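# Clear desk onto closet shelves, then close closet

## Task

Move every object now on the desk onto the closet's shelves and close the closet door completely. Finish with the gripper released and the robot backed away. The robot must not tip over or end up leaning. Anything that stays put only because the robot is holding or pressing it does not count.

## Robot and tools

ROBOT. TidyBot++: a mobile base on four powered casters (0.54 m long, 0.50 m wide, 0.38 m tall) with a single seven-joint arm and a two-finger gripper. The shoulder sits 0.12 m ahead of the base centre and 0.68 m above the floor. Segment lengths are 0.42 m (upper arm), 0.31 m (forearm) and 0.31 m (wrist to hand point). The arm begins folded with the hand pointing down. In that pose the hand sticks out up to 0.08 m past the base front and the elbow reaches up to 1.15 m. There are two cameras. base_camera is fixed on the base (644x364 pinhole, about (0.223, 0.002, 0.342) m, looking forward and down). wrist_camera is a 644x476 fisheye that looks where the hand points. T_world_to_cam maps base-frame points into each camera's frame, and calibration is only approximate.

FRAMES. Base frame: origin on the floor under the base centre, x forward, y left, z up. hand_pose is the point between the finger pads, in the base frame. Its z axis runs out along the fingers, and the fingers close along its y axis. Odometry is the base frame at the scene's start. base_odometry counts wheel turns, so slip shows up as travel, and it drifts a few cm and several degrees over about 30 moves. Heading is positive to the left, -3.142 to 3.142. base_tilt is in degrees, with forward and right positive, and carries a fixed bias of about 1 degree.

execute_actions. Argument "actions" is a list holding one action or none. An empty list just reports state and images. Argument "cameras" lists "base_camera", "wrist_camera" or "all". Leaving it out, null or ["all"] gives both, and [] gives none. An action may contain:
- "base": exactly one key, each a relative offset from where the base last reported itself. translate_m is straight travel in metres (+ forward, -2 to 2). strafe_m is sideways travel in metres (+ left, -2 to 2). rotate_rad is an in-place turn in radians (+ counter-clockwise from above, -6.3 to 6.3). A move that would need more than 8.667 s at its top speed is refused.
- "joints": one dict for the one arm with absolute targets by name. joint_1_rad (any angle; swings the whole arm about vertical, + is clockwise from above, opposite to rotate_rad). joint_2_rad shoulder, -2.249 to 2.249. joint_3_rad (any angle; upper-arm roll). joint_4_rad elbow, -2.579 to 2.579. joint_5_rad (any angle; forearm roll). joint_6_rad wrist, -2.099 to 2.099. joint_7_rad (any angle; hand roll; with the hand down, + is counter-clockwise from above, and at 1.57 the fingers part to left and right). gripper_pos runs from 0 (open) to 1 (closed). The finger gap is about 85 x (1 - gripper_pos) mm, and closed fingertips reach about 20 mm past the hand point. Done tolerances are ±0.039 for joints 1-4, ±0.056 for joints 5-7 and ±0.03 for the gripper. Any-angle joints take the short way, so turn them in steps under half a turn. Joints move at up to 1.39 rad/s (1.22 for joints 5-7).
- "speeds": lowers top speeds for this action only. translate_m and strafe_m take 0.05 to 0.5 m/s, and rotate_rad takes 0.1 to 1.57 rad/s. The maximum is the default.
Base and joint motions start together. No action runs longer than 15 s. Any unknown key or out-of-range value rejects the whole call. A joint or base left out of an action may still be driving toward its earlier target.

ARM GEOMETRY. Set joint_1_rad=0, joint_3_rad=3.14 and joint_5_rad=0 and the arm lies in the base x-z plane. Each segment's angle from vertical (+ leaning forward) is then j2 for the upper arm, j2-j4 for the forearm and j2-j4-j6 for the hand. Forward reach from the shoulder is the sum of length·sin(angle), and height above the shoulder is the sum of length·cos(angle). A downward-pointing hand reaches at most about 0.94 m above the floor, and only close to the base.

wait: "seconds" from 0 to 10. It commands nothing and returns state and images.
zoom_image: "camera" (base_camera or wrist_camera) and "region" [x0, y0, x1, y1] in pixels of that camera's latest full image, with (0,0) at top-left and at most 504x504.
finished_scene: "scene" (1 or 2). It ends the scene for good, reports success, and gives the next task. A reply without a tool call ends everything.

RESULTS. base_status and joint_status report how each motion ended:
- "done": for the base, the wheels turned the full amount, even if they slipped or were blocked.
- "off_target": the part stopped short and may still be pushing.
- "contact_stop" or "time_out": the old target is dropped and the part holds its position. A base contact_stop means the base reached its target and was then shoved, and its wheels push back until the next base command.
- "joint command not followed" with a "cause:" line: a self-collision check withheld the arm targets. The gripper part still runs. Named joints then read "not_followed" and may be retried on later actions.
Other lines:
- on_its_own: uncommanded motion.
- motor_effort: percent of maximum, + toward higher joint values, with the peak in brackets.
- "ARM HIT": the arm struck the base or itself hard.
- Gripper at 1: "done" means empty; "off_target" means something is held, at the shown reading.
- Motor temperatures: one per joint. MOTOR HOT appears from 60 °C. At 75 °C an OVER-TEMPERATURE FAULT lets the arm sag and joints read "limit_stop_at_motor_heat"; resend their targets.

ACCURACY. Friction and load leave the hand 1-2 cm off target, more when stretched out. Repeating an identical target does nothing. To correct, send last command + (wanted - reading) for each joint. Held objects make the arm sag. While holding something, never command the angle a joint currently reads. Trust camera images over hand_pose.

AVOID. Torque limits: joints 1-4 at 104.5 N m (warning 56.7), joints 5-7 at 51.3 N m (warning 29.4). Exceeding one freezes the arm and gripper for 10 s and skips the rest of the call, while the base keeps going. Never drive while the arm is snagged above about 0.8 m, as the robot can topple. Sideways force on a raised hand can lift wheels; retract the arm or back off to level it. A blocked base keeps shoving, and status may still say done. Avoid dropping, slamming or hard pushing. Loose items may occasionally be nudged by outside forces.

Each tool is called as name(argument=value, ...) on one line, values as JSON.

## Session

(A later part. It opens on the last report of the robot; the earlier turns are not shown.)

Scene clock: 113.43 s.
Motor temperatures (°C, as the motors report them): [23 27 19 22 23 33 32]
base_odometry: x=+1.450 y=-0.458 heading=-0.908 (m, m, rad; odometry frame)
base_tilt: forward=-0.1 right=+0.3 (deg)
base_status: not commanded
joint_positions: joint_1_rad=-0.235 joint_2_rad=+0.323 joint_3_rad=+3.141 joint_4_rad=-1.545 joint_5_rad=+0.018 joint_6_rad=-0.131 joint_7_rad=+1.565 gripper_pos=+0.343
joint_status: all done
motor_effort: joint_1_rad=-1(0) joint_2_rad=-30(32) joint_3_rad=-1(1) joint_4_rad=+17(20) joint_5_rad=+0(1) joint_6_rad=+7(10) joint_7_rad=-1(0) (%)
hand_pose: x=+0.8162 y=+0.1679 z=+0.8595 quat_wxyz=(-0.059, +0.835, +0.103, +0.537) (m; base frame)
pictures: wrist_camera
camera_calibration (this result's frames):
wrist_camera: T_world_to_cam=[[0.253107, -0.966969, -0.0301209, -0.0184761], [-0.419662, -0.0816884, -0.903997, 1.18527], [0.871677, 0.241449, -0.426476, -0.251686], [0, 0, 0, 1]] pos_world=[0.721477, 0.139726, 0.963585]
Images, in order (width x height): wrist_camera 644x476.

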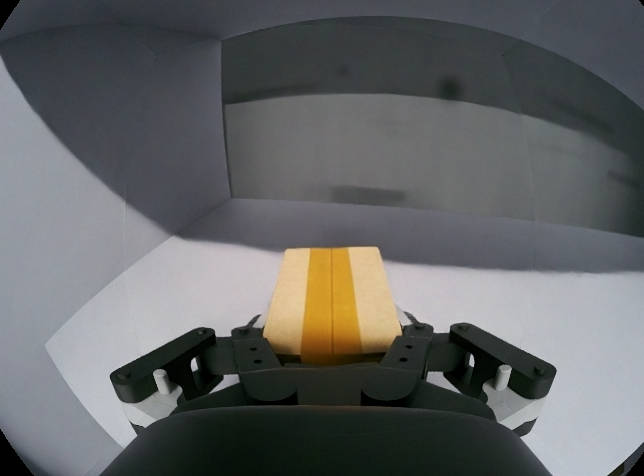

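execute_actions(actions=[{"joints":{"gripper_pos":0,"joint_2_rad":0.31}}], cameras=[])

execute_actions(actions=[{"joints":{"joint_2_rad":0.23}}], cameras=[])

execute_actions(actions=[{"base":{"translate_m":-1.3},"joints":{"joint_1_rad":-0.1}}], cameras=["wrist_camera"])

execute_actions(actions=[{"base":{"rotate_rad":-3.14},"joints":{"joint_1_rad":0,"joint_2_rad":0.2,"joint_4_rad":-1.22,"joint_6_rad":-0.54}}], cameras=[])

execute_actions(actions=[{"base":{"strafe_m":1.2}}], cameras=[])

execute_actions(actions=[{"base":{"translate_m":0.97}}])

Scene clock: 121.97 s.
Motor temperatures (°C, as the motors report them): [23 27 19 22 23 33 32]
base_odometry: x=+1.450 y=-0.458 heading=-0.908 (m, m, rad; odometry frame)
base_tilt: forward=-0.1 right=+0.3 (deg)
base_status: not commanded
joint_positions: joint_1_rad=-0.235 joint_2_rad=+0.320 joint_3_rad=+3.141 joint_4_rad=-1.546 joint_5_rad=+0.018 joint_6_rad=-0.131 joint_7_rad=+1.565 gripper_pos=+0.000
joint_status: all done
motor_effort: joint_1_rad=-1(1) joint_2_rad=-31(32) joint_3_rad=-1(1) joint_4_rad=+17(19) joint_5_rad=+0(1) joint_6_rad=+8(9) joint_7_rad=-1(1) (%)
hand_pose: x=+0.8158 y=+0.1678 z=+0.8611 quat_wxyz=(-0.059, +0.834, +0.103, +0.538) (m; base frame)
pictures: none
No camera images: the call's "cameras" was empty. Leave "cameras" out to get every camera's image.

Scene clock: 122.93 s.
Motor temperatures (°C, as the motors report them): [23 27 19 22 23 33 32]
base_odometry: x=+1.450 y=-0.458 heading=-0.908 (m, m, rad; odometry frame)
base_tilt: forward=-0.1 right=+0.3 (deg)
base_status: not commanded
joint_positions: joint_1_rad=-0.235 joint_2_rad=+0.229 joint_3_rad=+3.141 joint_4_rad=-1.546 joint_5_rad=+0.018 joint_6_rad=-0.131 joint_7_rad=+1.565 gripper_pos=+0.000
joint_status: all done
motor_effort: joint_1_rad=-1(1) joint_2_rad=-28(33) joint_3_rad=+0(0) joint_4_rad=+18(19) joint_5_rad=-1(0) joint_6_rad=+9(9) joint_7_rad=+0(1) (%)
hand_pose: x=+0.7970 y=+0.1633 z=+0.9258 quat_wxyz=(-0.064, +0.809, +0.100, +0.576) (m; base frame)
pictures: none
No camera images: the call's "cameras" was empty. Leave "cameras" out to get every camera's image.

Scene clock: 127.00 s.
Motor temperatures (°C, as the motors report them): [23 27 19 22 23 33 32]
base_odometry: x=+0.650 y=+0.567 heading=-0.908 (m, m, rad; odometry frame)
base_tilt: forward=-0.2 right=+0.3 (deg)
base_status: done
joint_positions: joint_1_rad=-0.109 joint_2_rad=+0.230 joint_3_rad=+3.146 joint_4_rad=-1.546 joint_5_rad=+0.018 joint_6_rad=-0.131 joint_7_rad=+1.565 gripper_pos=+0.000
joint_status: all done
motor_effort: joint_1_rad=-1(5) joint_2_rad=-29(32) joint_3_rad=+0(4) joint_4_rad=+19(19) joint_5_rad=-1(0) joint_6_rad=+9(9) joint_7_rad=-1(0) (%)
hand_pose: x=+0.8127 y=+0.0739 z=+0.9250 quat_wxyz=(-0.026, +0.814, +0.047, +0.578) (m; base frame)
pictures: wrist_camera
camera_calibration (this result's frames):
wrist_camera: T_world_to_cam=[[0.12764, -0.991452, -0.0270449, -0.00564161], [-0.341678, -0.0183562, -0.939638, 1.20028], [0.931109, 0.129176, -0.341101, -0.316936], [0, 0, 0, 1]] pos_world=[0.705934, 0.0573798, 1.01957]
Images, in order (width x height): wrist_camera 644x476.

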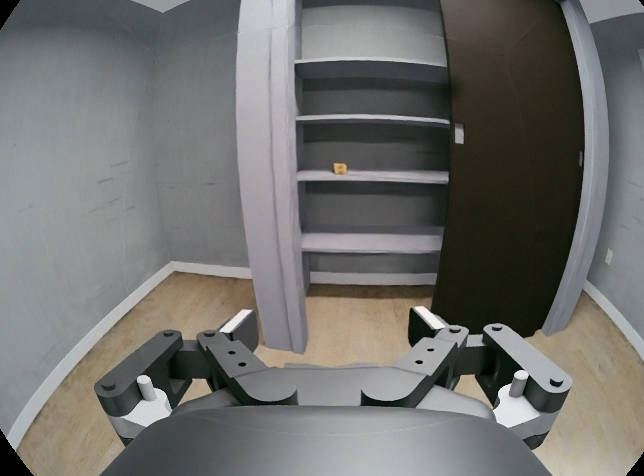

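Scene clock: 130.37 s.
Motor temperatures (°C, as the motors report them): [23 27 19 22 23 33 32]
base_odometry: x=+0.650 y=+0.567 heading=+2.236 (m, m, rad; odometry frame)
base_tilt: forward=-0.1 right=+0.3 (deg)
base_status: done
joint_positions: joint_1_rad=-0.003 joint_2_rad=+0.214 joint_3_rad=+3.147 joint_4_rad=-1.237 joint_5_rad=+0.018 joint_6_rad=-0.496 joint_7_rad=+1.565 gripper_pos=+0.000
joint_status: all done
motor_effort: joint_1_rad=-1(4) joint_2_rad=-28(33) joint_3_rad=-1(4) joint_4_rad=+19(20) joint_5_rad=-1(1) joint_6_rad=+9(9) joint_7_rad=-1(0) (%)
hand_pose: x=+0.8102 y=-0.0019 z=+1.0160 quat_wxyz=(+0.007, +0.827, +0.001, +0.562) (m; base frame)
pictures: none
No camera images: the call's "cameras" was empty. Leave "cameras" out to get every camera's image.

Scene clock: 134.17 s.
Motor temperatures (°C, as the motors report them): [23 27 19 22 23 33 32]
base_odometry: x=-0.295 y=-0.173 heading=+2.235 (m, m, rad; odometry frame)
base_tilt: forward=-0.1 right=+0.3 (deg)
base_status: done
joint_positions: joint_1_rad=-0.003 joint_2_rad=+0.214 joint_3_rad=+3.145 joint_4_rad=-1.237 joint_5_rad=+0.018 joint_6_rad=-0.496 joint_7_rad=+1.565 gripper_pos=+0.000
joint_status: not commanded
motor_effort: joint_1_rad=-1(4) joint_2_rad=-28(30) joint_3_rad=-1(3) joint_4_rad=+19(19) joint_5_rad=+0(0) joint_6_rad=+9(9) joint_7_rad=+0(1) (%)
hand_pose: x=+0.8100 y=-0.0011 z=+1.0160 quat_wxyz=(+0.007, +0.827, +0.002, +0.562) (m; base frame)
pictures: none
No camera images: the call's "cameras" was empty. Leave "cameras" out to get every camera's image.

Scene clock: 137.50 s.
Motor temperatures (°C, as the motors report them): [23 27 19 22 23 33 32]
base_odometry: x=-0.894 y=+0.590 heading=+2.236 (m, m, rad; odometry frame)
base_tilt: forward=-0.1 right=+0.3 (deg)
base_status: done
joint_positions: joint_1_rad=-0.003 joint_2_rad=+0.203 joint_3_rad=+3.145 joint_4_rad=-1.236 joint_5_rad=+0.018 joint_6_rad=-0.500 joint_7_rad=+1.565 gripper_pos=+0.000
joint_status: not commanded
motor_effort: joint_1_rad=-1(2) joint_2_rad=-27(31) joint_3_rad=-1(1) joint_4_rad=+18(20) joint_5_rad=+0(0) joint_6_rad=+9(9) joint_7_rad=+0(1) (%)
hand_pose: x=+0.8060 y=-0.0012 z=+1.0226 quat_wxyz=(+0.007, +0.825, +0.002, +0.565) (m; base frame)
pictures: base_camera, wrist_camera
camera_calibration (this result's frames):
wrist_camera: T_world_to_cam=[[0.0155906, -0.999494, -0.0277327, 0.0144821], [-0.373068, 0.0199184, -0.92759, 1.30126], [0.927673, 0.0248079, -0.372568, -0.232831], [0, 0, 0, 1]] pos_world=[0.701224, -0.00566818, 1.12069]
Images, in order (width x height): base_camera 644x364, wrist_camera 644x476.

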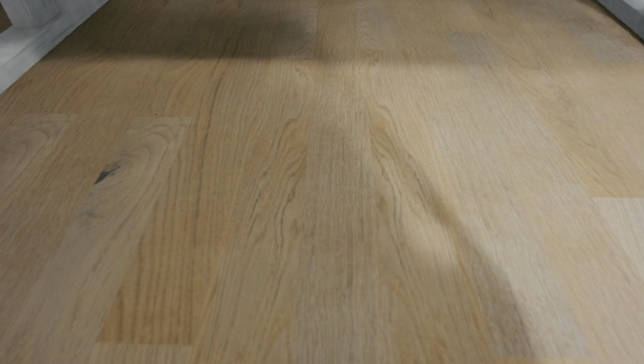

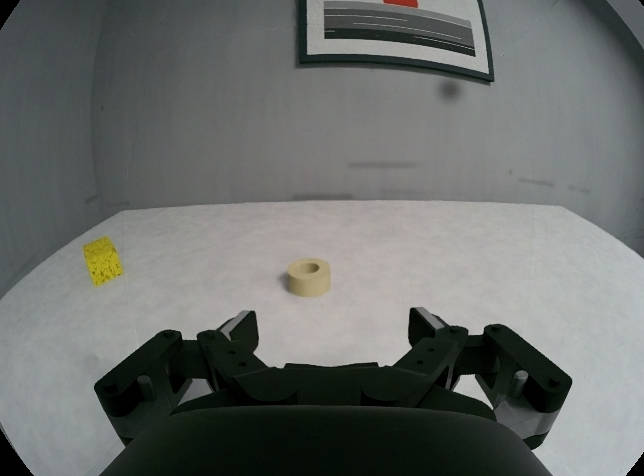

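execute_actions(actions=[{"base":{"strafe_m":0.03},"joints":{"joint_2_rad":0.28}}], cameras=[])

execute_actions(actions=[{"base":{"translate_m":0.12}}], cameras=["wrist_camera"])

Scene clock: 140.63 s.
Motor temperatures (°C, as the motors report them): [23 27 19 22 23 33 32]
base_odometry: x=-0.918 y=+0.572 heading=+2.236 (m, m, rad; odometry frame)
base_tilt: forward=-0.1 right=+0.3 (deg)
base_status: done
joint_positions: joint_1_rad=-0.003 joint_2_rad=+0.281 joint_3_rad=+3.141 joint_4_rad=-1.234 joint_5_rad=+0.018 joint_6_rad=-0.500 joint_7_rad=+1.565 gripper_pos=+0.000
joint_status: all done
motor_effort: joint_1_rad=-1(5) joint_2_rad=-30(33) joint_3_rad=+0(3) joint_4_rad=+18(20) joint_5_rad=+1(1) joint_6_rad=+8(9) joint_7_rad=-1(1) (%)
hand_pose: x=+0.8305 y=+0.0014 z=+0.9697 quat_wxyz=(+0.005, +0.846, +0.004, +0.534) (m; base frame)
pictures: none
No camera images: the call's "cameras" was empty. Leave "cameras" out to get every camera's image.

Scene clock: 142.00 s.
Motor temperatures (°C, as the motors report them): [23 27 19 22 23 33 32]
base_odometry: x=-0.992 y=+0.666 heading=+2.236 (m, m, rad; odometry frame)
base_tilt: forward=-0.1 right=+0.3 (deg)
base_status: done
joint_positions: joint_1_rad=-0.003 joint_2_rad=+0.286 joint_3_rad=+3.141 joint_4_rad=-1.234 joint_5_rad=+0.018 joint_6_rad=-0.502 joint_7_rad=+1.565 gripper_pos=+0.000
joint_status: not commanded
motor_effort: joint_1_rad=-1(1) joint_2_rad=-31(34) joint_3_rad=-1(0) joint_4_rad=+19(20) joint_5_rad=-1(0) joint_6_rad=+9(9) joint_7_rad=-1(0) (%)
hand_pose: x=+0.8319 y=+0.0014 z=+0.9658 quat_wxyz=(+0.005, +0.847, +0.004, +0.531) (m; base frame)
pictures: wrist_camera
camera_calibration (this result's frames):
wrist_camera: T_world_to_cam=[[0.0171229, -0.999413, -0.0296884, 0.01564], [-0.447241, 0.0189008, -0.894214, 1.28772], [0.89425, 0.0285894, -0.446654, -0.17872], [0, 0, 0, 1]] pos_world=[0.735471, -0.00359859, 1.07213]
Images, in order (width x height): wrist_camera 644x476.

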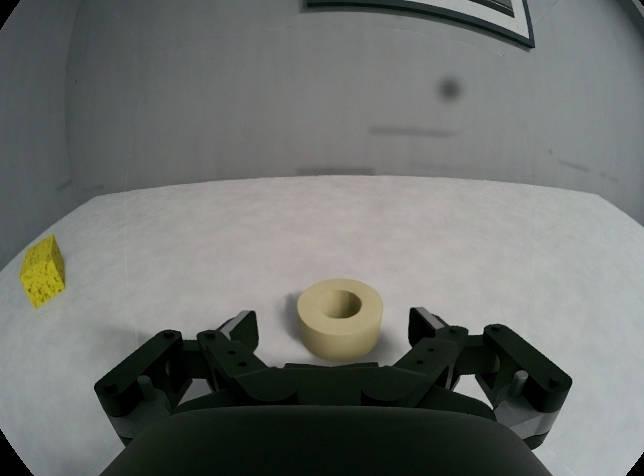

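execute_actions(actions=[{"base":{"translate_m":0.014}}], cameras=[])

execute_actions(actions=[{"joints":{"gripper_pos":1}}], cameras=[])

execute_actions(actions=[{"joints":{"joint_2_rad":0.2}}], cameras=["wrist_camera"])

execute_actions(actions=[{"base":{"translate_m":-1.1}}], cameras=[])

execute_actions(actions=[{"base":{"strafe_m":-1.23},"joints":{"joint_2_rad":0.25,"joint_4_rad":-1.56,"joint_6_rad":-0.1}}], cameras=[])

execute_actions(actions=[{"base":{"rotate_rad":3.14}}], cameras=["wrist_camera"])

Scene clock: 148.90 s.
Motor temperatures (°C, as the motors report them): [23 27 19 22 23 33 32]
base_odometry: x=-1.001 y=+0.677 heading=+2.236 (m, m, rad; odometry frame)
base_tilt: forward=-0.1 right=+0.3 (deg)
base_status: done
joint_positions: joint_1_rad=-0.003 joint_2_rad=+0.285 joint_3_rad=+3.141 joint_4_rad=-1.234 joint_5_rad=+0.018 joint_6_rad=-0.502 joint_7_rad=+1.565 gripper_pos=+0.000
joint_status: not commanded
motor_effort: joint_1_rad=-1(1) joint_2_rad=-30(34) joint_3_rad=+0(2) joint_4_rad=+19(20) joint_5_rad=-1(0) joint_6_rad=+8(9) joint_7_rad=-1(1) (%)
hand_pose: x=+0.8317 y=+0.0014 z=+0.9663 quat_wxyz=(+0.005, +0.847, +0.004, +0.531) (m; base frame)
pictures: none
No camera images: the call's "cameras" was empty. Leave "cameras" out to get every camera's image.

Scene clock: 150.00 s.
Motor temperatures (°C, as the motors report them): [23 27 19 22 23 33 32]
base_odometry: x=-1.001 y=+0.677 heading=+2.236 (m, m, rad; odometry frame)
base_tilt: forward=-0.1 right=+0.3 (deg)
base_status: not commanded
joint_positions: joint_1_rad=-0.003 joint_2_rad=+0.285 joint_3_rad=+3.141 joint_4_rad=-1.233 joint_5_rad=+0.018 joint_6_rad=-0.502 joint_7_rad=+1.565 gripper_pos=+0.494
joint_status: gripper_pos off_target (ended at +0.494, target +1.000)
motor_effort: joint_1_rad=-1(1) joint_2_rad=-31(31) joint_3_rad=+0(1) joint_4_rad=+19(19) joint_5_rad=-1(0) joint_6_rad=+9(9) joint_7_rad=-1(0) (%)
hand_pose: x=+0.8316 y=+0.0014 z=+0.9669 quat_wxyz=(+0.005, +0.847, +0.004, +0.532) (m; base frame)
pictures: none
No camera images: the call's "cameras" was empty. Leave "cameras" out to get every camera's image.

Scene clock: 151.00 s.
Motor temperatures (°C, as the motors report them): [23 27 19 22 23 33 32]
base_odometry: x=-1.001 y=+0.677 heading=+2.236 (m, m, rad; odometry frame)
base_tilt: forward=-0.1 right=+0.3 (deg)
base_status: not commanded
joint_positions: joint_1_rad=-0.003 joint_2_rad=+0.200 joint_3_rad=+3.141 joint_4_rad=-1.232 joint_5_rad=+0.018 joint_6_rad=-0.502 joint_7_rad=+1.565 gripper_pos=+0.494
joint_status: all done
motor_effort: joint_1_rad=-1(1) joint_2_rad=-28(34) joint_3_rad=+0(1) joint_4_rad=+19(20) joint_5_rad=+0(1) joint_6_rad=+9(9) joint_7_rad=+0(1) (%)
hand_pose: x=+0.8051 y=+0.0013 z=+1.0271 quat_wxyz=(+0.005, +0.823, +0.003, +0.568) (m; base frame)
pictures: wrist_camera
camera_calibration (this result's frames):
wrist_camera: T_world_to_cam=[[0.0196689, -0.999404, -0.0283769, 0.0144276], [-0.367165, 0.019179, -0.929958, 1.30275], [0.929948, 0.0287103, -0.366568, -0.238373], [0, 0, 0, 1]] pos_world=[0.699713, -0.00372265, 1.12453]
Images, in order (width x height): wrist_camera 644x476.

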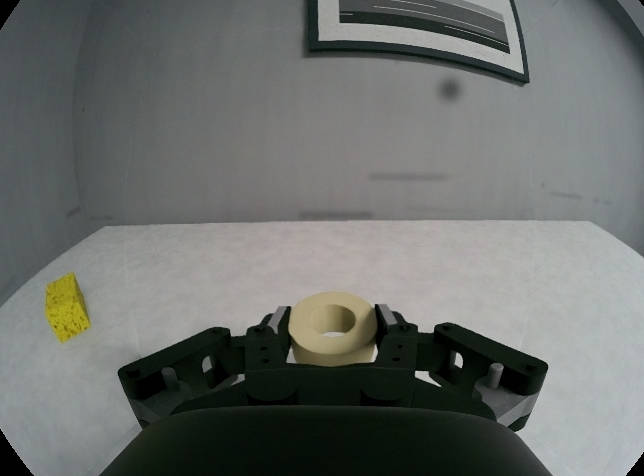

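Scene clock: 154.73 s.
Motor temperatures (°C, as the motors report them): [23 27 19 22 23 33 32]
base_odometry: x=-0.322 y=-0.189 heading=+2.236 (m, m, rad; odometry frame)
base_tilt: forward=-0.1 right=+0.3 (deg)
base_status: done
joint_positions: joint_1_rad=-0.003 joint_2_rad=+0.201 joint_3_rad=+3.142 joint_4_rad=-1.232 joint_5_rad=+0.018 joint_6_rad=-0.504 joint_7_rad=+1.565 gripper_pos=+0.494
joint_status: not commanded
motor_effort: joint_1_rad=-1(4) joint_2_rad=-27(31) joint_3_rad=+0(3) joint_4_rad=+19(20) joint_5_rad=-1(2) joint_6_rad=+9(9) joint_7_rad=+0(0) (%)
hand_pose: x=+0.8052 y=+0.0009 z=+1.0257 quat_wxyz=(+0.005, +0.824, +0.003, +0.567) (m; base frame)
pictures: none
No camera images: the call's "cameras" was empty. Leave "cameras" out to get every camera's image.

Scene clock: 158.57 s.
Motor temperatures (°C, as the motors report them): [23 27 19 22 23 33 32]
base_odometry: x=+0.646 y=+0.570 heading=+2.236 (m, m, rad; odometry frame)
base_tilt: forward=-0.1 right=+0.3 (deg)
base_status: done
joint_positions: joint_1_rad=-0.003 joint_2_rad=+0.247 joint_3_rad=+3.143 joint_4_rad=-1.548 joint_5_rad=+0.017 joint_6_rad=-0.145 joint_7_rad=+1.565 gripper_pos=+0.494
joint_status: all done
motor_effort: joint_1_rad=-1(2) joint_2_rad=-30(30) joint_3_rad=+0(2) joint_4_rad=+19(20) joint_5_rad=+0(0) joint_6_rad=+9(9) joint_7_rad=-1(1) (%)
hand_pose: x=+0.8188 y=+0.0020 z=+0.9075 quat_wxyz=(+0.004, +0.825, +0.005, +0.565) (m; base frame)
pictures: none
No camera images: the call's "cameras" was empty. Leave "cameras" out to get every camera's image.

Scene clock: 162.03 s.
Motor temperatures (°C, as the motors report them): [23 27 19 22 23 33 32]
base_odometry: x=+0.646 y=+0.570 heading=-0.908 (m, m, rad; odometry frame)
base_tilt: forward=-0.2 right=+0.3 (deg)
base_status: done
joint_positions: joint_1_rad=-0.003 joint_2_rad=+0.256 joint_3_rad=+3.140 joint_4_rad=-1.548 joint_5_rad=+0.017 joint_6_rad=-0.142 joint_7_rad=+1.565 gripper_pos=+0.494
joint_status: not commanded
motor_effort: joint_1_rad=-1(3) joint_2_rad=-29(34) joint_3_rad=-1(3) joint_4_rad=+18(20) joint_5_rad=-1(1) joint_6_rad=+9(10) joint_7_rad=-1(1) (%)
hand_pose: x=+0.8211 y=+0.0033 z=+0.9023 quat_wxyz=(+0.003, +0.826, +0.006, +0.563) (m; base frame)
pictures: wrist_camera
camera_calibration (this result's frames):
wrist_camera: T_world_to_cam=[[0.0257813, -0.999235, -0.0294108, 0.00851454], [-0.378374, 0.0174778, -0.925488, 1.1977], [0.925294, 0.0349885, -0.377634, -0.285284], [0, 0, 0, 1]] pos_world=[0.716932, -0.00244349, 1.00098]
Images, in order (width x height): wrist_camera 644x476.

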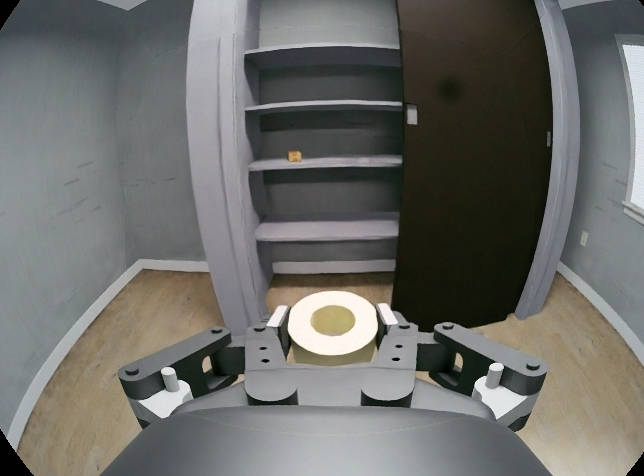

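execute_actions(actions=[{"base":{"translate_m":1.3}}], cameras=[])

execute_actions(actions=[{"joints":{"joint_1_rad":0.2}}], cameras=[])

execute_actions(actions=[{"joints":{"joint_2_rad":0.345}}])

Scene clock: 168.23 s.
Motor temperatures (°C, as the motors report them): [23 27 19 22 23 33 32]
base_odometry: x=+1.448 y=-0.453 heading=-0.907 (m, m, rad; odometry frame)
base_tilt: forward=-0.1 right=+0.3 (deg)
base_status: done
joint_positions: joint_1_rad=-0.003 joint_2_rad=+0.254 joint_3_rad=+3.140 joint_4_rad=-1.548 joint_5_rad=+0.017 joint_6_rad=-0.141 joint_7_rad=+1.565 gripper_pos=+0.494
joint_status: not commanded
motor_effort: joint_1_rad=-1(2) joint_2_rad=-29(32) joint_3_rad=-1(2) joint_4_rad=+18(19) joint_5_rad=+0(1) joint_6_rad=+9(9) joint_7_rad=-1(1) (%)
hand_pose: x=+0.8208 y=+0.0033 z=+0.9037 quat_wxyz=(+0.003, +0.826, +0.006, +0.564) (m; base frame)
pictures: none
No camera images: the call's "cameras" was empty. Leave "cameras" out to get every camera's image.

Scene clock: 169.40 s.
Motor temperatures (°C, as the motors report them): [23 27 19 22 23 33 32]
base_odometry: x=+1.448 y=-0.453 heading=-0.907 (m, m, rad; odometry frame)
base_tilt: forward=-0.1 right=+0.3 (deg)
base_status: not commanded
joint_positions: joint_1_rad=+0.192 joint_2_rad=+0.254 joint_3_rad=+3.147 joint_4_rad=-1.548 joint_5_rad=+0.017 joint_6_rad=-0.141 joint_7_rad=+1.565 gripper_pos=+0.494
joint_status: all done
motor_effort: joint_1_rad=-1(3) joint_2_rad=-30(31) joint_3_rad=-1(3) joint_4_rad=+19(19) joint_5_rad=-1(0) joint_6_rad=+9(9) joint_7_rad=-1(1) (%)
hand_pose: x=+0.8074 y=-0.1368 z=+0.9037 quat_wxyz=(+0.060, +0.822, -0.077, +0.561) (m; base frame)
pictures: none
No camera images: the call's "cameras" was empty. Leave "cameras" out to get every camera's image.

Scene clock: 170.30 s.
Motor temperatures (°C, as the motors report them): [23 27 19 22 23 33 32]
base_odometry: x=+1.448 y=-0.453 heading=-0.907 (m, m, rad; odometry frame)
base_tilt: forward=-0.1 right=+0.3 (deg)
base_status: not commanded
joint_positions: joint_1_rad=+0.192 joint_2_rad=+0.328 joint_3_rad=+3.147 joint_4_rad=-1.547 joint_5_rad=+0.017 joint_6_rad=-0.128 joint_7_rad=+1.565 gripper_pos=+0.494
joint_status: all done
motor_effort: joint_1_rad=-1(1) joint_2_rad=-30(33) joint_3_rad=+0(0) joint_4_rad=+17(19) joint_5_rad=+0(0) joint_6_rad=+7(9) joint_7_rad=+0(0) (%)
hand_pose: x=+0.8235 y=-0.1399 z=+0.8552 quat_wxyz=(+0.058, +0.839, -0.078, +0.536) (m; base frame)
pictures: base_camera, wrist_camera
camera_calibration (this result's frames):
wrist_camera: T_world_to_cam=[[-0.176015, -0.983969, -0.0287108, 0.0316835], [-0.419236, 0.101319, -0.902206, 1.18302], [0.890651, -0.146765, -0.430349, -0.252162], [0, 0, 0, 1]] pos_world=[0.726131, -0.125696, 0.959721]
Images, in order (width x height): base_camera 644x364, wrist_camera 644x476.

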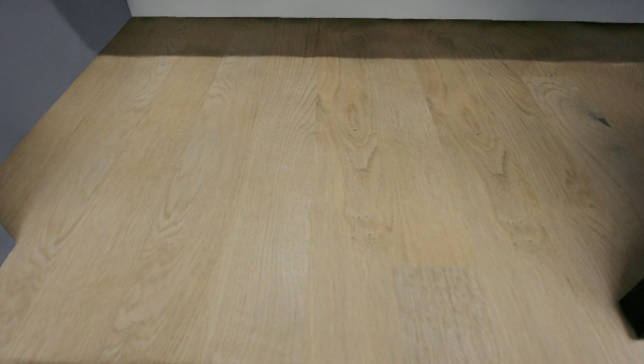

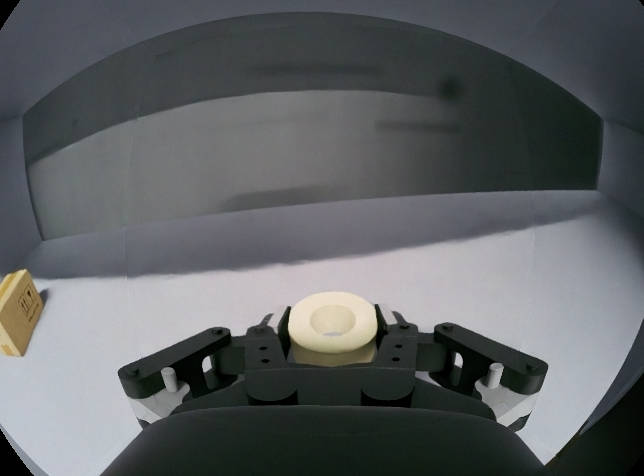

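execute_actions(actions=[{"joints":{"gripper_pos":0,"joint_2_rad":0.31}}], cameras=[])

execute_actions(actions=[{"base":{"translate_m":-0.92},"joints":{"joint_2_rad":0.27}}], cameras=["wrist_camera"])

execute_actions(actions=[{"base":{"rotate_rad":-2.54},"joints":{"joint_1_rad":0,"joint_2_rad":0.18,"joint_4_rad":-1.22,"joint_6_rad":-0.54}}], cameras=[])

execute_actions(actions=[{"base":{"translate_m":1.75}}])

Scene clock: 177.53 s.
Motor temperatures (°C, as the motors report them): [23 28 19 22 23 33 32]
base_odometry: x=+1.448 y=-0.453 heading=-0.907 (m, m, rad; odometry frame)
base_tilt: forward=-0.1 right=+0.3 (deg)
base_status: not commanded
joint_positions: joint_1_rad=+0.192 joint_2_rad=+0.321 joint_3_rad=+3.147 joint_4_rad=-1.548 joint_5_rad=+0.017 joint_6_rad=-0.128 joint_7_rad=+1.565 gripper_pos=+0.000
joint_status: all done
motor_effort: joint_1_rad=-1(1) joint_2_rad=-32(33) joint_3_rad=-1(1) joint_4_rad=+18(18) joint_5_rad=+0(0) joint_6_rad=+9(9) joint_7_rad=-1(1) (%)
hand_pose: x=+0.8221 y=-0.1396 z=+0.8602 quat_wxyz=(+0.058, +0.837, -0.078, +0.539) (m; base frame)
pictures: none
No camera images: the call's "cameras" was empty. Leave "cameras" out to get every camera's image.

Scene clock: 180.90 s.
Motor temperatures (°C, as the motors report them): [23 28 19 22 23 33 32]
base_odometry: x=+0.881 y=+0.271 heading=-0.907 (m, m, rad; odometry frame)
base_tilt: forward=-0.1 right=+0.3 (deg)
base_status: done
joint_positions: joint_1_rad=+0.193 joint_2_rad=+0.274 joint_3_rad=+3.147 joint_4_rad=-1.548 joint_5_rad=+0.017 joint_6_rad=-0.128 joint_7_rad=+1.565 gripper_pos=+0.000
joint_status: all done
motor_effort: joint_1_rad=-1(1) joint_2_rad=-30(35) joint_3_rad=+0(2) joint_4_rad=+18(19) joint_5_rad=-1(0) joint_6_rad=+9(9) joint_7_rad=-1(1) (%)
hand_pose: x=+0.8130 y=-0.1378 z=+0.8934 quat_wxyz=(+0.060, +0.824, -0.077, +0.558) (m; base frame)
pictures: wrist_camera
camera_calibration (this result's frames):
wrist_camera: T_world_to_cam=[[-0.174497, -0.984262, -0.0278981, 0.030963], [-0.371354, 0.0920242, -0.92392, 1.19207], [0.911947, -0.150862, -0.381567, -0.287476], [0, 0, 0, 1]] pos_world=[0.710246, -0.122593, 0.992551]
Images, in order (width x height): wrist_camera 644x476.

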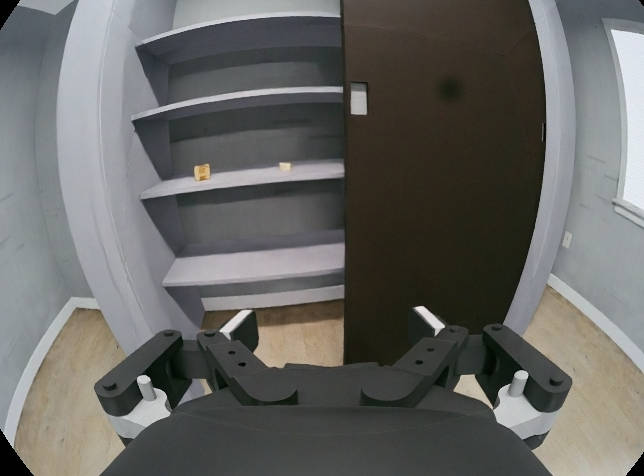

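Scene clock: 183.90 s.
Motor temperatures (°C, as the motors report them): [23 28 19 22 23 33 32]
base_odometry: x=+0.881 y=+0.271 heading=+2.837 (m, m, rad; odometry frame)
base_tilt: forward=-0.1 right=+0.3 (deg)
base_status: done
joint_positions: joint_1_rad=+0.008 joint_2_rad=+0.195 joint_3_rad=+3.147 joint_4_rad=-1.233 joint_5_rad=+0.017 joint_6_rad=-0.496 joint_7_rad=+1.565 gripper_pos=+0.000
joint_status: all done
motor_effort: joint_1_rad=-1(3) joint_2_rad=-28(32) joint_3_rad=+0(3) joint_4_rad=+19(19) joint_5_rad=+0(0) joint_6_rad=+9(9) joint_7_rad=-1(1) (%)
hand_pose: x=+0.8038 y=-0.0101 z=+1.0318 quat_wxyz=(+0.010, +0.820, -0.004, +0.572) (m; base frame)
pictures: none
No camera images: the call's "cameras" was empty. Leave "cameras" out to get every camera's image.

Scene clock: 188.77 s.
Motor temperatures (°C, as the motors report them): [23 28 19 22 23 33 32]
base_odometry: x=-0.788 y=+0.798 heading=+2.836 (m, m, rad; odometry frame)
base_tilt: forward=-0.1 right=+0.3 (deg)
base_status: done
joint_positions: joint_1_rad=+0.008 joint_2_rad=+0.184 joint_3_rad=+3.147 joint_4_rad=-1.233 joint_5_rad=+0.017 joint_6_rad=-0.501 joint_7_rad=+1.565 gripper_pos=+0.000
joint_status: not commanded
motor_effort: joint_1_rad=-1(0) joint_2_rad=-27(30) joint_3_rad=+0(0) joint_4_rad=+19(19) joint_5_rad=-1(0) joint_6_rad=+9(9) joint_7_rad=-1(1) (%)
hand_pose: x=+0.7992 y=-0.0101 z=+1.0382 quat_wxyz=(+0.011, +0.818, -0.004, +0.575) (m; base frame)
pictures: base_camera, wrist_camera
camera_calibration (this result's frames):
wrist_camera: T_world_to_cam=[[0.00288505, -0.999622, -0.0273461, 0.0158144], [-0.351135, 0.0245922, -0.936002, 1.30468], [0.93632, 0.0123026, -0.350931, -0.250049], [0, 0, 0, 1]] pos_world=[0.692198, -0.0132003, 1.13386]
Images, in order (width x height): base_camera 644x364, wrist_camera 644x476.

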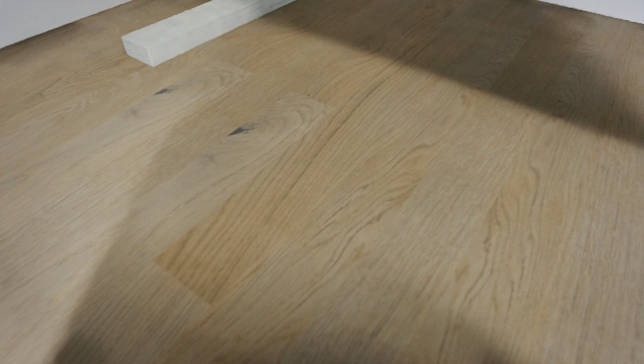

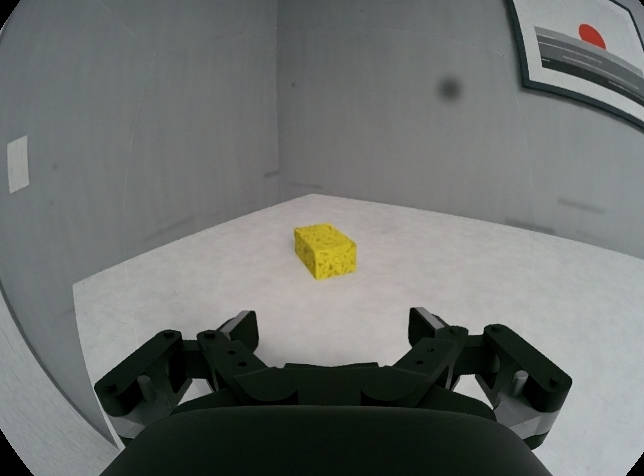

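execute_actions(actions=[{"base":{"translate_m":0.15},"joints":{"joint_2_rad":0.275}}], cameras=["wrist_camera"])

Scene clock: 193.27 s.
Motor temperatures (°C, as the motors report them): [23 28 19 22 23 33 32]
base_odometry: x=-0.931 y=+0.844 heading=+2.835 (m, m, rad; odometry frame)
base_tilt: forward=-0.1 right=+0.3 (deg)
base_status: done
joint_positions: joint_1_rad=+0.008 joint_2_rad=+0.285 joint_3_rad=+3.147 joint_4_rad=-1.231 joint_5_rad=+0.017 joint_6_rad=-0.501 joint_7_rad=+1.565 gripper_pos=+0.000
joint_status: all done
motor_effort: joint_1_rad=-1(0) joint_2_rad=-31(34) joint_3_rad=+0(1) joint_4_rad=+18(19) joint_5_rad=-1(0) joint_6_rad=+8(9) joint_7_rad=-1(0) (%)
hand_pose: x=+0.8320 y=-0.0104 z=+0.9681 quat_wxyz=(+0.010, +0.846, -0.003, +0.533) (m; base frame)
pictures: wrist_camera
camera_calibration (this result's frames):
wrist_camera: T_world_to_cam=[[0.0000717936, -0.999599, -0.0283267, 0.0168191], [-0.443377, 0.0253584, -0.895976, 1.28863], [0.896335, 0.0126237, -0.443197, -0.182757], [0, 0, 0, 1]] pos_world=[0.735159, -0.0135581, 1.07406]
Images, in order (width x height): wrist_camera 644x476.

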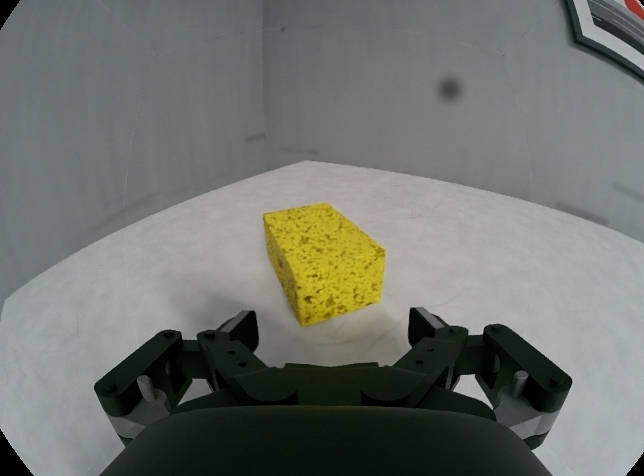

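execute_actions(actions=[{"base":{"translate_m":0.065},"speeds":{"translate_m":0.1}}], cameras=["wrist_camera"])

execute_actions(actions=[{"joints":{"gripper_pos":1}}], cameras=["wrist_camera"])

Scene clock: 197.83 s.
Motor temperatures (°C, as the motors report them): [23 28 19 22 23 33 32]
base_odometry: x=-0.993 y=+0.863 heading=+2.835 (m, m, rad; odometry frame)
base_tilt: forward=-0.1 right=+0.3 (deg)
base_status: done
joint_positions: joint_1_rad=+0.008 joint_2_rad=+0.280 joint_3_rad=+3.147 joint_4_rad=-1.231 joint_5_rad=+0.017 joint_6_rad=-0.501 joint_7_rad=+1.565 gripper_pos=+0.000
joint_status: not commanded
motor_effort: joint_1_rad=-1(1) joint_2_rad=-31(34) joint_3_rad=+0(1) joint_4_rad=+18(19) joint_5_rad=+0(0) joint_6_rad=+9(9) joint_7_rad=-1(1) (%)
hand_pose: x=+0.8303 y=-0.0104 z=+0.9722 quat_wxyz=(+0.010, +0.845, -0.003, +0.535) (m; base frame)
pictures: wrist_camera
camera_calibration (this result's frames):
wrist_camera: T_world_to_cam=[[0.000223551, -0.9996, -0.0282816, 0.0167765], [-0.438434, 0.0253205, -0.898407, 1.28974], [0.898764, 0.0126004, -0.438253, -0.186284], [0, 0, 0, 1]] pos_world=[0.732889, -0.0135399, 1.07755]
Images, in order (width x height): wrist_camera 644x476.

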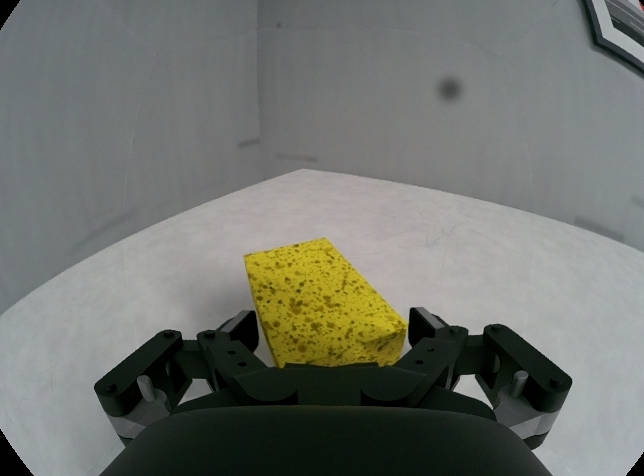

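Scene clock: 198.93 s.
Motor temperatures (°C, as the motors report them): [23 28 19 22 23 33 32]
base_odometry: x=-0.993 y=+0.863 heading=+2.835 (m, m, rad; odometry frame)
base_tilt: forward=-0.1 right=+0.3 (deg)
base_status: not commanded
joint_positions: joint_1_rad=+0.008 joint_2_rad=+0.277 joint_3_rad=+3.147 joint_4_rad=-1.230 joint_5_rad=+0.017 joint_6_rad=-0.501 joint_7_rad=+1.565 gripper_pos=+0.266
joint_status: gripper_pos off_target (ended at +0.266, target +1.000)
motor_effort: joint_1_rad=-1(2) joint_2_rad=-31(31) joint_3_rad=-1(1) joint_4_rad=+19(18) joint_5_rad=+0(0) joint_6_rad=+9(9) joint_7_rad=-1(1) (%)
hand_pose: x=+0.8297 y=-0.0104 z=+0.9747 quat_wxyz=(+0.010, +0.844, -0.003, +0.537) (m; base frame)
pictures: wrist_camera
camera_calibration (this result's frames):
wrist_camera: T_world_to_cam=[[0.00032785, -0.999601, -0.0282454, 0.016731], [-0.43516, 0.0252883, -0.899998, 1.29051], [0.900353, 0.0125863, -0.434978, -0.189093], [0, 0, 0, 1]] pos_world=[0.731822, -0.0135304, 1.07968]
Images, in order (width x height): wrist_camera 644x476.

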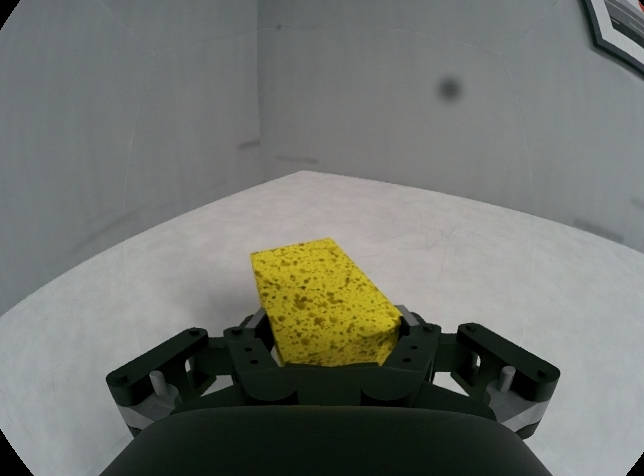

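Jammed askew; regrasp deeper.

execute_actions(actions=[{"joints":{"gripper_pos":0,"joint_2_rad":0.285}}], cameras=[])

execute_actions(actions=[{"base":{"translate_m":0.025},"speeds":{"translate_m":0.1}}], cameras=[])

execute_actions(actions=[{"joints":{"gripper_pos":1}}], cameras=["wrist_camera"])

Scene clock: 205.03 s.
Motor temperatures (°C, as the motors report them): [23 28 19 22 23 33 32]
base_odometry: x=-0.993 y=+0.863 heading=+2.835 (m, m, rad; odometry frame)
base_tilt: forward=-0.1 right=+0.3 (deg)
base_status: not commanded
joint_positions: joint_1_rad=+0.008 joint_2_rad=+0.278 joint_3_rad=+3.147 joint_4_rad=-1.230 joint_5_rad=+0.017 joint_6_rad=-0.501 joint_7_rad=+1.565 gripper_pos=+0.000
joint_status: all done
motor_effort: joint_1_rad=-1(1) joint_2_rad=-30(31) joint_3_rad=-1(0) joint_4_rad=+19(19) joint_5_rad=+0(0) joint_6_rad=+8(8) joint_7_rad=-1(1) (%)
hand_pose: x=+0.8299 y=-0.0104 z=+0.9741 quat_wxyz=(+0.010, +0.844, -0.003, +0.536) (m; base frame)
pictures: none
No camera images: the call's "cameras" was empty. Leave "cameras" out to get every camera's image.

Scene clock: 205.87 s.
Motor temperatures (°C, as the motors report them): [23 28 19 22 23 33 32]
base_odometry: x=-1.017 y=+0.871 heading=+2.834 (m, m, rad; odometry frame)
base_tilt: forward=-0.1 right=+0.3 (deg)
base_status: done
joint_positions: joint_1_rad=+0.008 joint_2_rad=+0.287 joint_3_rad=+3.147 joint_4_rad=-1.230 joint_5_rad=+0.017 joint_6_rad=-0.502 joint_7_rad=+1.565 gripper_pos=+0.000
joint_status: not commanded
motor_effort: joint_1_rad=-1(0) joint_2_rad=-30(33) joint_3_rad=+0(1) joint_4_rad=+19(19) joint_5_rad=-1(0) joint_6_rad=+8(9) joint_7_rad=-1(1) (%)
hand_pose: x=+0.8327 y=-0.0104 z=+0.9672 quat_wxyz=(+0.010, +0.847, -0.003, +0.532) (m; base frame)
pictures: none
No camera images: the call's "cameras" was empty. Leave "cameras" out to get every camera's image.

Scene clock: 206.97 s.
Motor temperatures (°C, as the motors report them): [23 28 19 22 23 33 32]
base_odometry: x=-1.017 y=+0.871 heading=+2.834 (m, m, rad; odometry frame)
base_tilt: forward=-0.1 right=+0.3 (deg)
base_status: not commanded
joint_positions: joint_1_rad=+0.008 joint_2_rad=+0.285 joint_3_rad=+3.147 joint_4_rad=-1.229 joint_5_rad=+0.017 joint_6_rad=-0.502 joint_7_rad=+1.565 gripper_pos=+0.308
joint_status: gripper_pos off_target (ended at +0.308, target +1.000)
motor_effort: joint_1_rad=-1(0) joint_2_rad=-31(32) joint_3_rad=-1(1) joint_4_rad=+19(19) joint_5_rad=+0(1) joint_6_rad=+9(9) joint_7_rad=+0(1) (%)
hand_pose: x=+0.8322 y=-0.0104 z=+0.9696 quat_wxyz=(+0.010, +0.846, -0.003, +0.534) (m; base frame)
pictures: wrist_camera
camera_calibration (this result's frames):
wrist_camera: T_world_to_cam=[[0.000131383, -0.9996, -0.0282982, 0.0167823], [-0.441356, 0.025335, -0.896974, 1.28932], [0.897332, 0.0126075, -0.441176, -0.184994], [0, 0, 0, 1]] pos_world=[0.735049, -0.013557, 1.07535]
Images, in order (width x height): wrist_camera 644x476.

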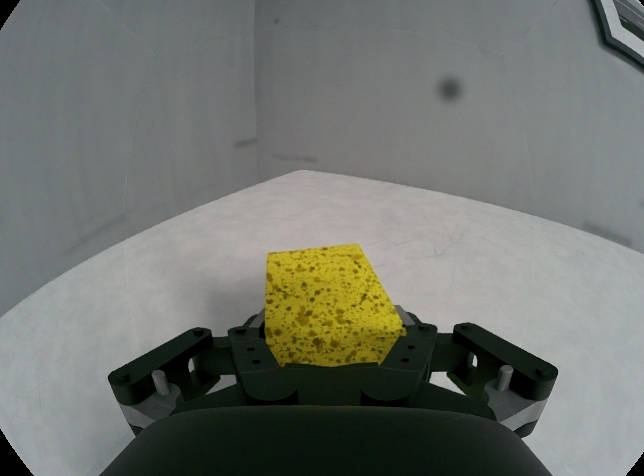

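Once more.

execute_actions(actions=[{"joints":{"gripper_pos":0.1}}], cameras=[])

execute_actions(actions=[{"base":{"translate_m":0.015},"speeds":{"translate_m":0.1}}], cameras=[])

execute_actions(actions=[{"joints":{"gripper_pos":1}}], cameras=[])

execute_actions(actions=[{"joints":{"joint_2_rad":0.2}}], cameras=["wrist_camera"])

execute_actions(actions=[{"base":{"translate_m":-2.0}}], cameras=[])

execute_actions(actions=[{"base":{"rotate_rad":2.54},"joints":{"joint_2_rad":0.25,"joint_4_rad":-1.56,"joint_6_rad":-0.1}}], cameras=["wrist_camera"])

Scene clock: 213.87 s.
Motor temperatures (°C, as the motors report them): [23 28 19 22 23 33 32]
base_odometry: x=-1.017 y=+0.871 heading=+2.834 (m, m, rad; odometry frame)
base_tilt: forward=-0.1 right=+0.3 (deg)
base_status: not commanded
joint_positions: joint_1_rad=+0.008 joint_2_rad=+0.285 joint_3_rad=+3.147 joint_4_rad=-1.229 joint_5_rad=+0.017 joint_6_rad=-0.502 joint_7_rad=+1.565 gripper_pos=+0.100
joint_status: all done
motor_effort: joint_1_rad=-1(1) joint_2_rad=-30(31) joint_3_rad=+0(1) joint_4_rad=+18(19) joint_5_rad=+0(0) joint_6_rad=+8(8) joint_7_rad=+0(0) (%)
hand_pose: x=+0.8322 y=-0.0104 z=+0.9696 quat_wxyz=(+0.010, +0.846, -0.003, +0.534) (m; base frame)
pictures: none
No camera images: the call's "cameras" was empty. Leave "cameras" out to get every camera's image.

Scene clock: 214.57 s.
Motor temperatures (°C, as the motors report them): [23 28 19 22 23 33 32]
base_odometry: x=-1.031 y=+0.876 heading=+2.833 (m, m, rad; odometry frame)
base_tilt: forward=-0.1 right=+0.3 (deg)
base_status: done
joint_positions: joint_1_rad=+0.008 joint_2_rad=+0.288 joint_3_rad=+3.147 joint_4_rad=-1.229 joint_5_rad=+0.017 joint_6_rad=-0.502 joint_7_rad=+1.565 gripper_pos=+0.100
joint_status: not commanded
motor_effort: joint_1_rad=-1(0) joint_2_rad=-30(35) joint_3_rad=+0(1) joint_4_rad=+18(19) joint_5_rad=-1(0) joint_6_rad=+8(9) joint_7_rad=-1(1) (%)
hand_pose: x=+0.8331 y=-0.0104 z=+0.9672 quat_wxyz=(+0.010, +0.847, -0.003, +0.532) (m; base frame)
pictures: none
No camera images: the call's "cameras" was empty. Leave "cameras" out to get every camera's image.

Scene clock: 215.60 s.
Motor temperatures (°C, as the motors report them): [23 28 19 22 23 33 32]
base_odometry: x=-1.031 y=+0.876 heading=+2.833 (m, m, rad; odometry frame)
base_tilt: forward=-0.1 right=+0.3 (deg)
base_status: not commanded
joint_positions: joint_1_rad=+0.008 joint_2_rad=+0.287 joint_3_rad=+3.147 joint_4_rad=-1.229 joint_5_rad=+0.017 joint_6_rad=-0.502 joint_7_rad=+1.565 gripper_pos=+0.356
joint_status: gripper_pos off_target (ended at +0.356, target +1.000)
motor_effort: joint_1_rad=-1(2) joint_2_rad=-31(30) joint_3_rad=+0(1) joint_4_rad=+19(19) joint_5_rad=+0(0) joint_6_rad=+8(9) joint_7_rad=-1(1) (%)
hand_pose: x=+0.8328 y=-0.0104 z=+0.9682 quat_wxyz=(+0.010, +0.846, -0.003, +0.533) (m; base frame)
pictures: none
No camera images: the call's "cameras" was empty. Leave "cameras" out to get every camera's image.

Scene clock: 216.60 s.
Motor temperatures (°C, as the motors report them): [23 28 19 22 23 33 32]
base_odometry: x=-1.031 y=+0.876 heading=+2.833 (m, m, rad; odometry frame)
base_tilt: forward=-0.1 right=+0.3 (deg)
base_status: not commanded
joint_positions: joint_1_rad=+0.008 joint_2_rad=+0.199 joint_3_rad=+3.147 joint_4_rad=-1.229 joint_5_rad=+0.017 joint_6_rad=-0.502 joint_7_rad=+1.565 gripper_pos=+0.356
joint_status: all done
motor_effort: joint_1_rad=-1(1) joint_2_rad=-27(34) joint_3_rad=+0(0) joint_4_rad=+19(20) joint_5_rad=-1(0) joint_6_rad=+9(9) joint_7_rad=-1(1) (%)
hand_pose: x=+0.8048 y=-0.0102 z=+1.0300 quat_wxyz=(+0.011, +0.822, -0.004, +0.570) (m; base frame)
pictures: wrist_camera
camera_calibration (this result's frames):
wrist_camera: T_world_to_cam=[[0.00253234, -0.999619, -0.0274677, 0.0159322], [-0.362557, 0.0246812, -0.931635, 1.30361], [0.931958, 0.0123178, -0.362356, -0.24286], [0, 0, 0, 1]] pos_world=[0.698929, -0.0132571, 1.12693]
Images, in order (width x height): wrist_camera 644x476.

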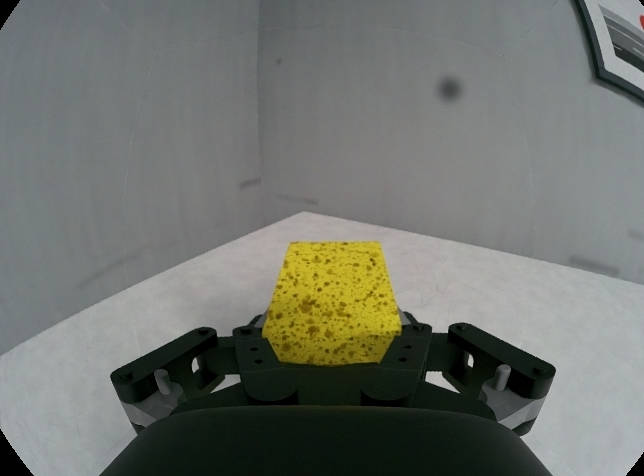

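Scene clock: 222.13 s.
Motor temperatures (°C, as the motors report them): [23 28 19 22 23 33 32]
base_odometry: x=+0.874 y=+0.267 heading=+2.833 (m, m, rad; odometry frame)
base_tilt: forward=-0.1 right=+0.3 (deg)
base_status: done
joint_positions: joint_1_rad=+0.008 joint_2_rad=+0.201 joint_3_rad=+3.147 joint_4_rad=-1.229 joint_5_rad=+0.017 joint_6_rad=-0.503 joint_7_rad=+1.565 gripper_pos=+0.356
joint_status: not commanded
motor_effort: joint_1_rad=-1(4) joint_2_rad=-28(31) joint_3_rad=-1(3) joint_4_rad=+19(20) joint_5_rad=+0(0) joint_6_rad=+9(9) joint_7_rad=-1(0) (%)
hand_pose: x=+0.8052 y=-0.0100 z=+1.0284 quat_wxyz=(+0.010, +0.823, -0.004, +0.568) (m; base frame)
pictures: none
No camera images: the call's "cameras" was empty. Leave "cameras" out to get every camera's image.

Scene clock: 225.23 s.
Motor temperatures (°C, as the motors report them): [23 28 19 22 23 33 32]
base_odometry: x=+0.874 y=+0.267 heading=-0.911 (m, m, rad; odometry frame)
base_tilt: forward=-0.2 right=+0.3 (deg)
base_status: done
joint_positions: joint_1_rad=+0.001 joint_2_rad=+0.267 joint_3_rad=+3.140 joint_4_rad=-1.542 joint_5_rad=+0.017 joint_6_rad=-0.140 joint_7_rad=+1.565 gripper_pos=+0.356
joint_status: all done
motor_effort: joint_1_rad=-1(5) joint_2_rad=-30(36) joint_3_rad=+0(4) joint_4_rad=+18(20) joint_5_rad=+0(1) joint_6_rad=+9(9) joint_7_rad=+0(1) (%)
hand_pose: x=+0.8246 y=+0.0008 z=+0.8986 quat_wxyz=(+0.004, +0.827, +0.004, +0.561) (m; base frame)
pictures: wrist_camera
camera_calibration (this result's frames):
wrist_camera: T_world_to_cam=[[0.0221347, -0.99932, -0.0295016, 0.00891215], [-0.381643, 0.0188282, -0.924118, 1.19708], [0.924045, 0.0317142, -0.380967, -0.285843], [0, 0, 0, 1]] pos_world=[0.72079, -0.00456742, 0.997605]
Images, in order (width x height): wrist_camera 644x476.

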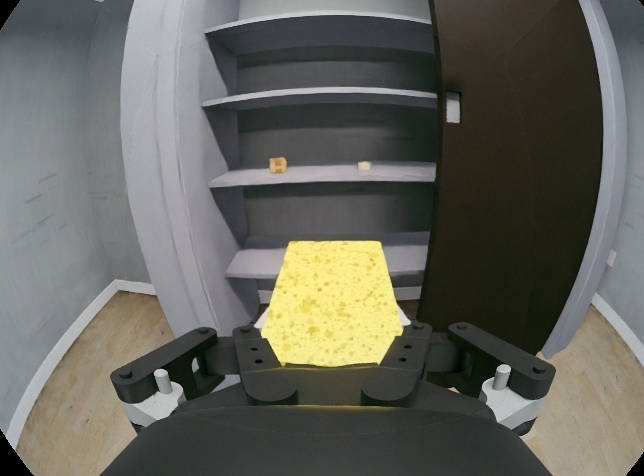

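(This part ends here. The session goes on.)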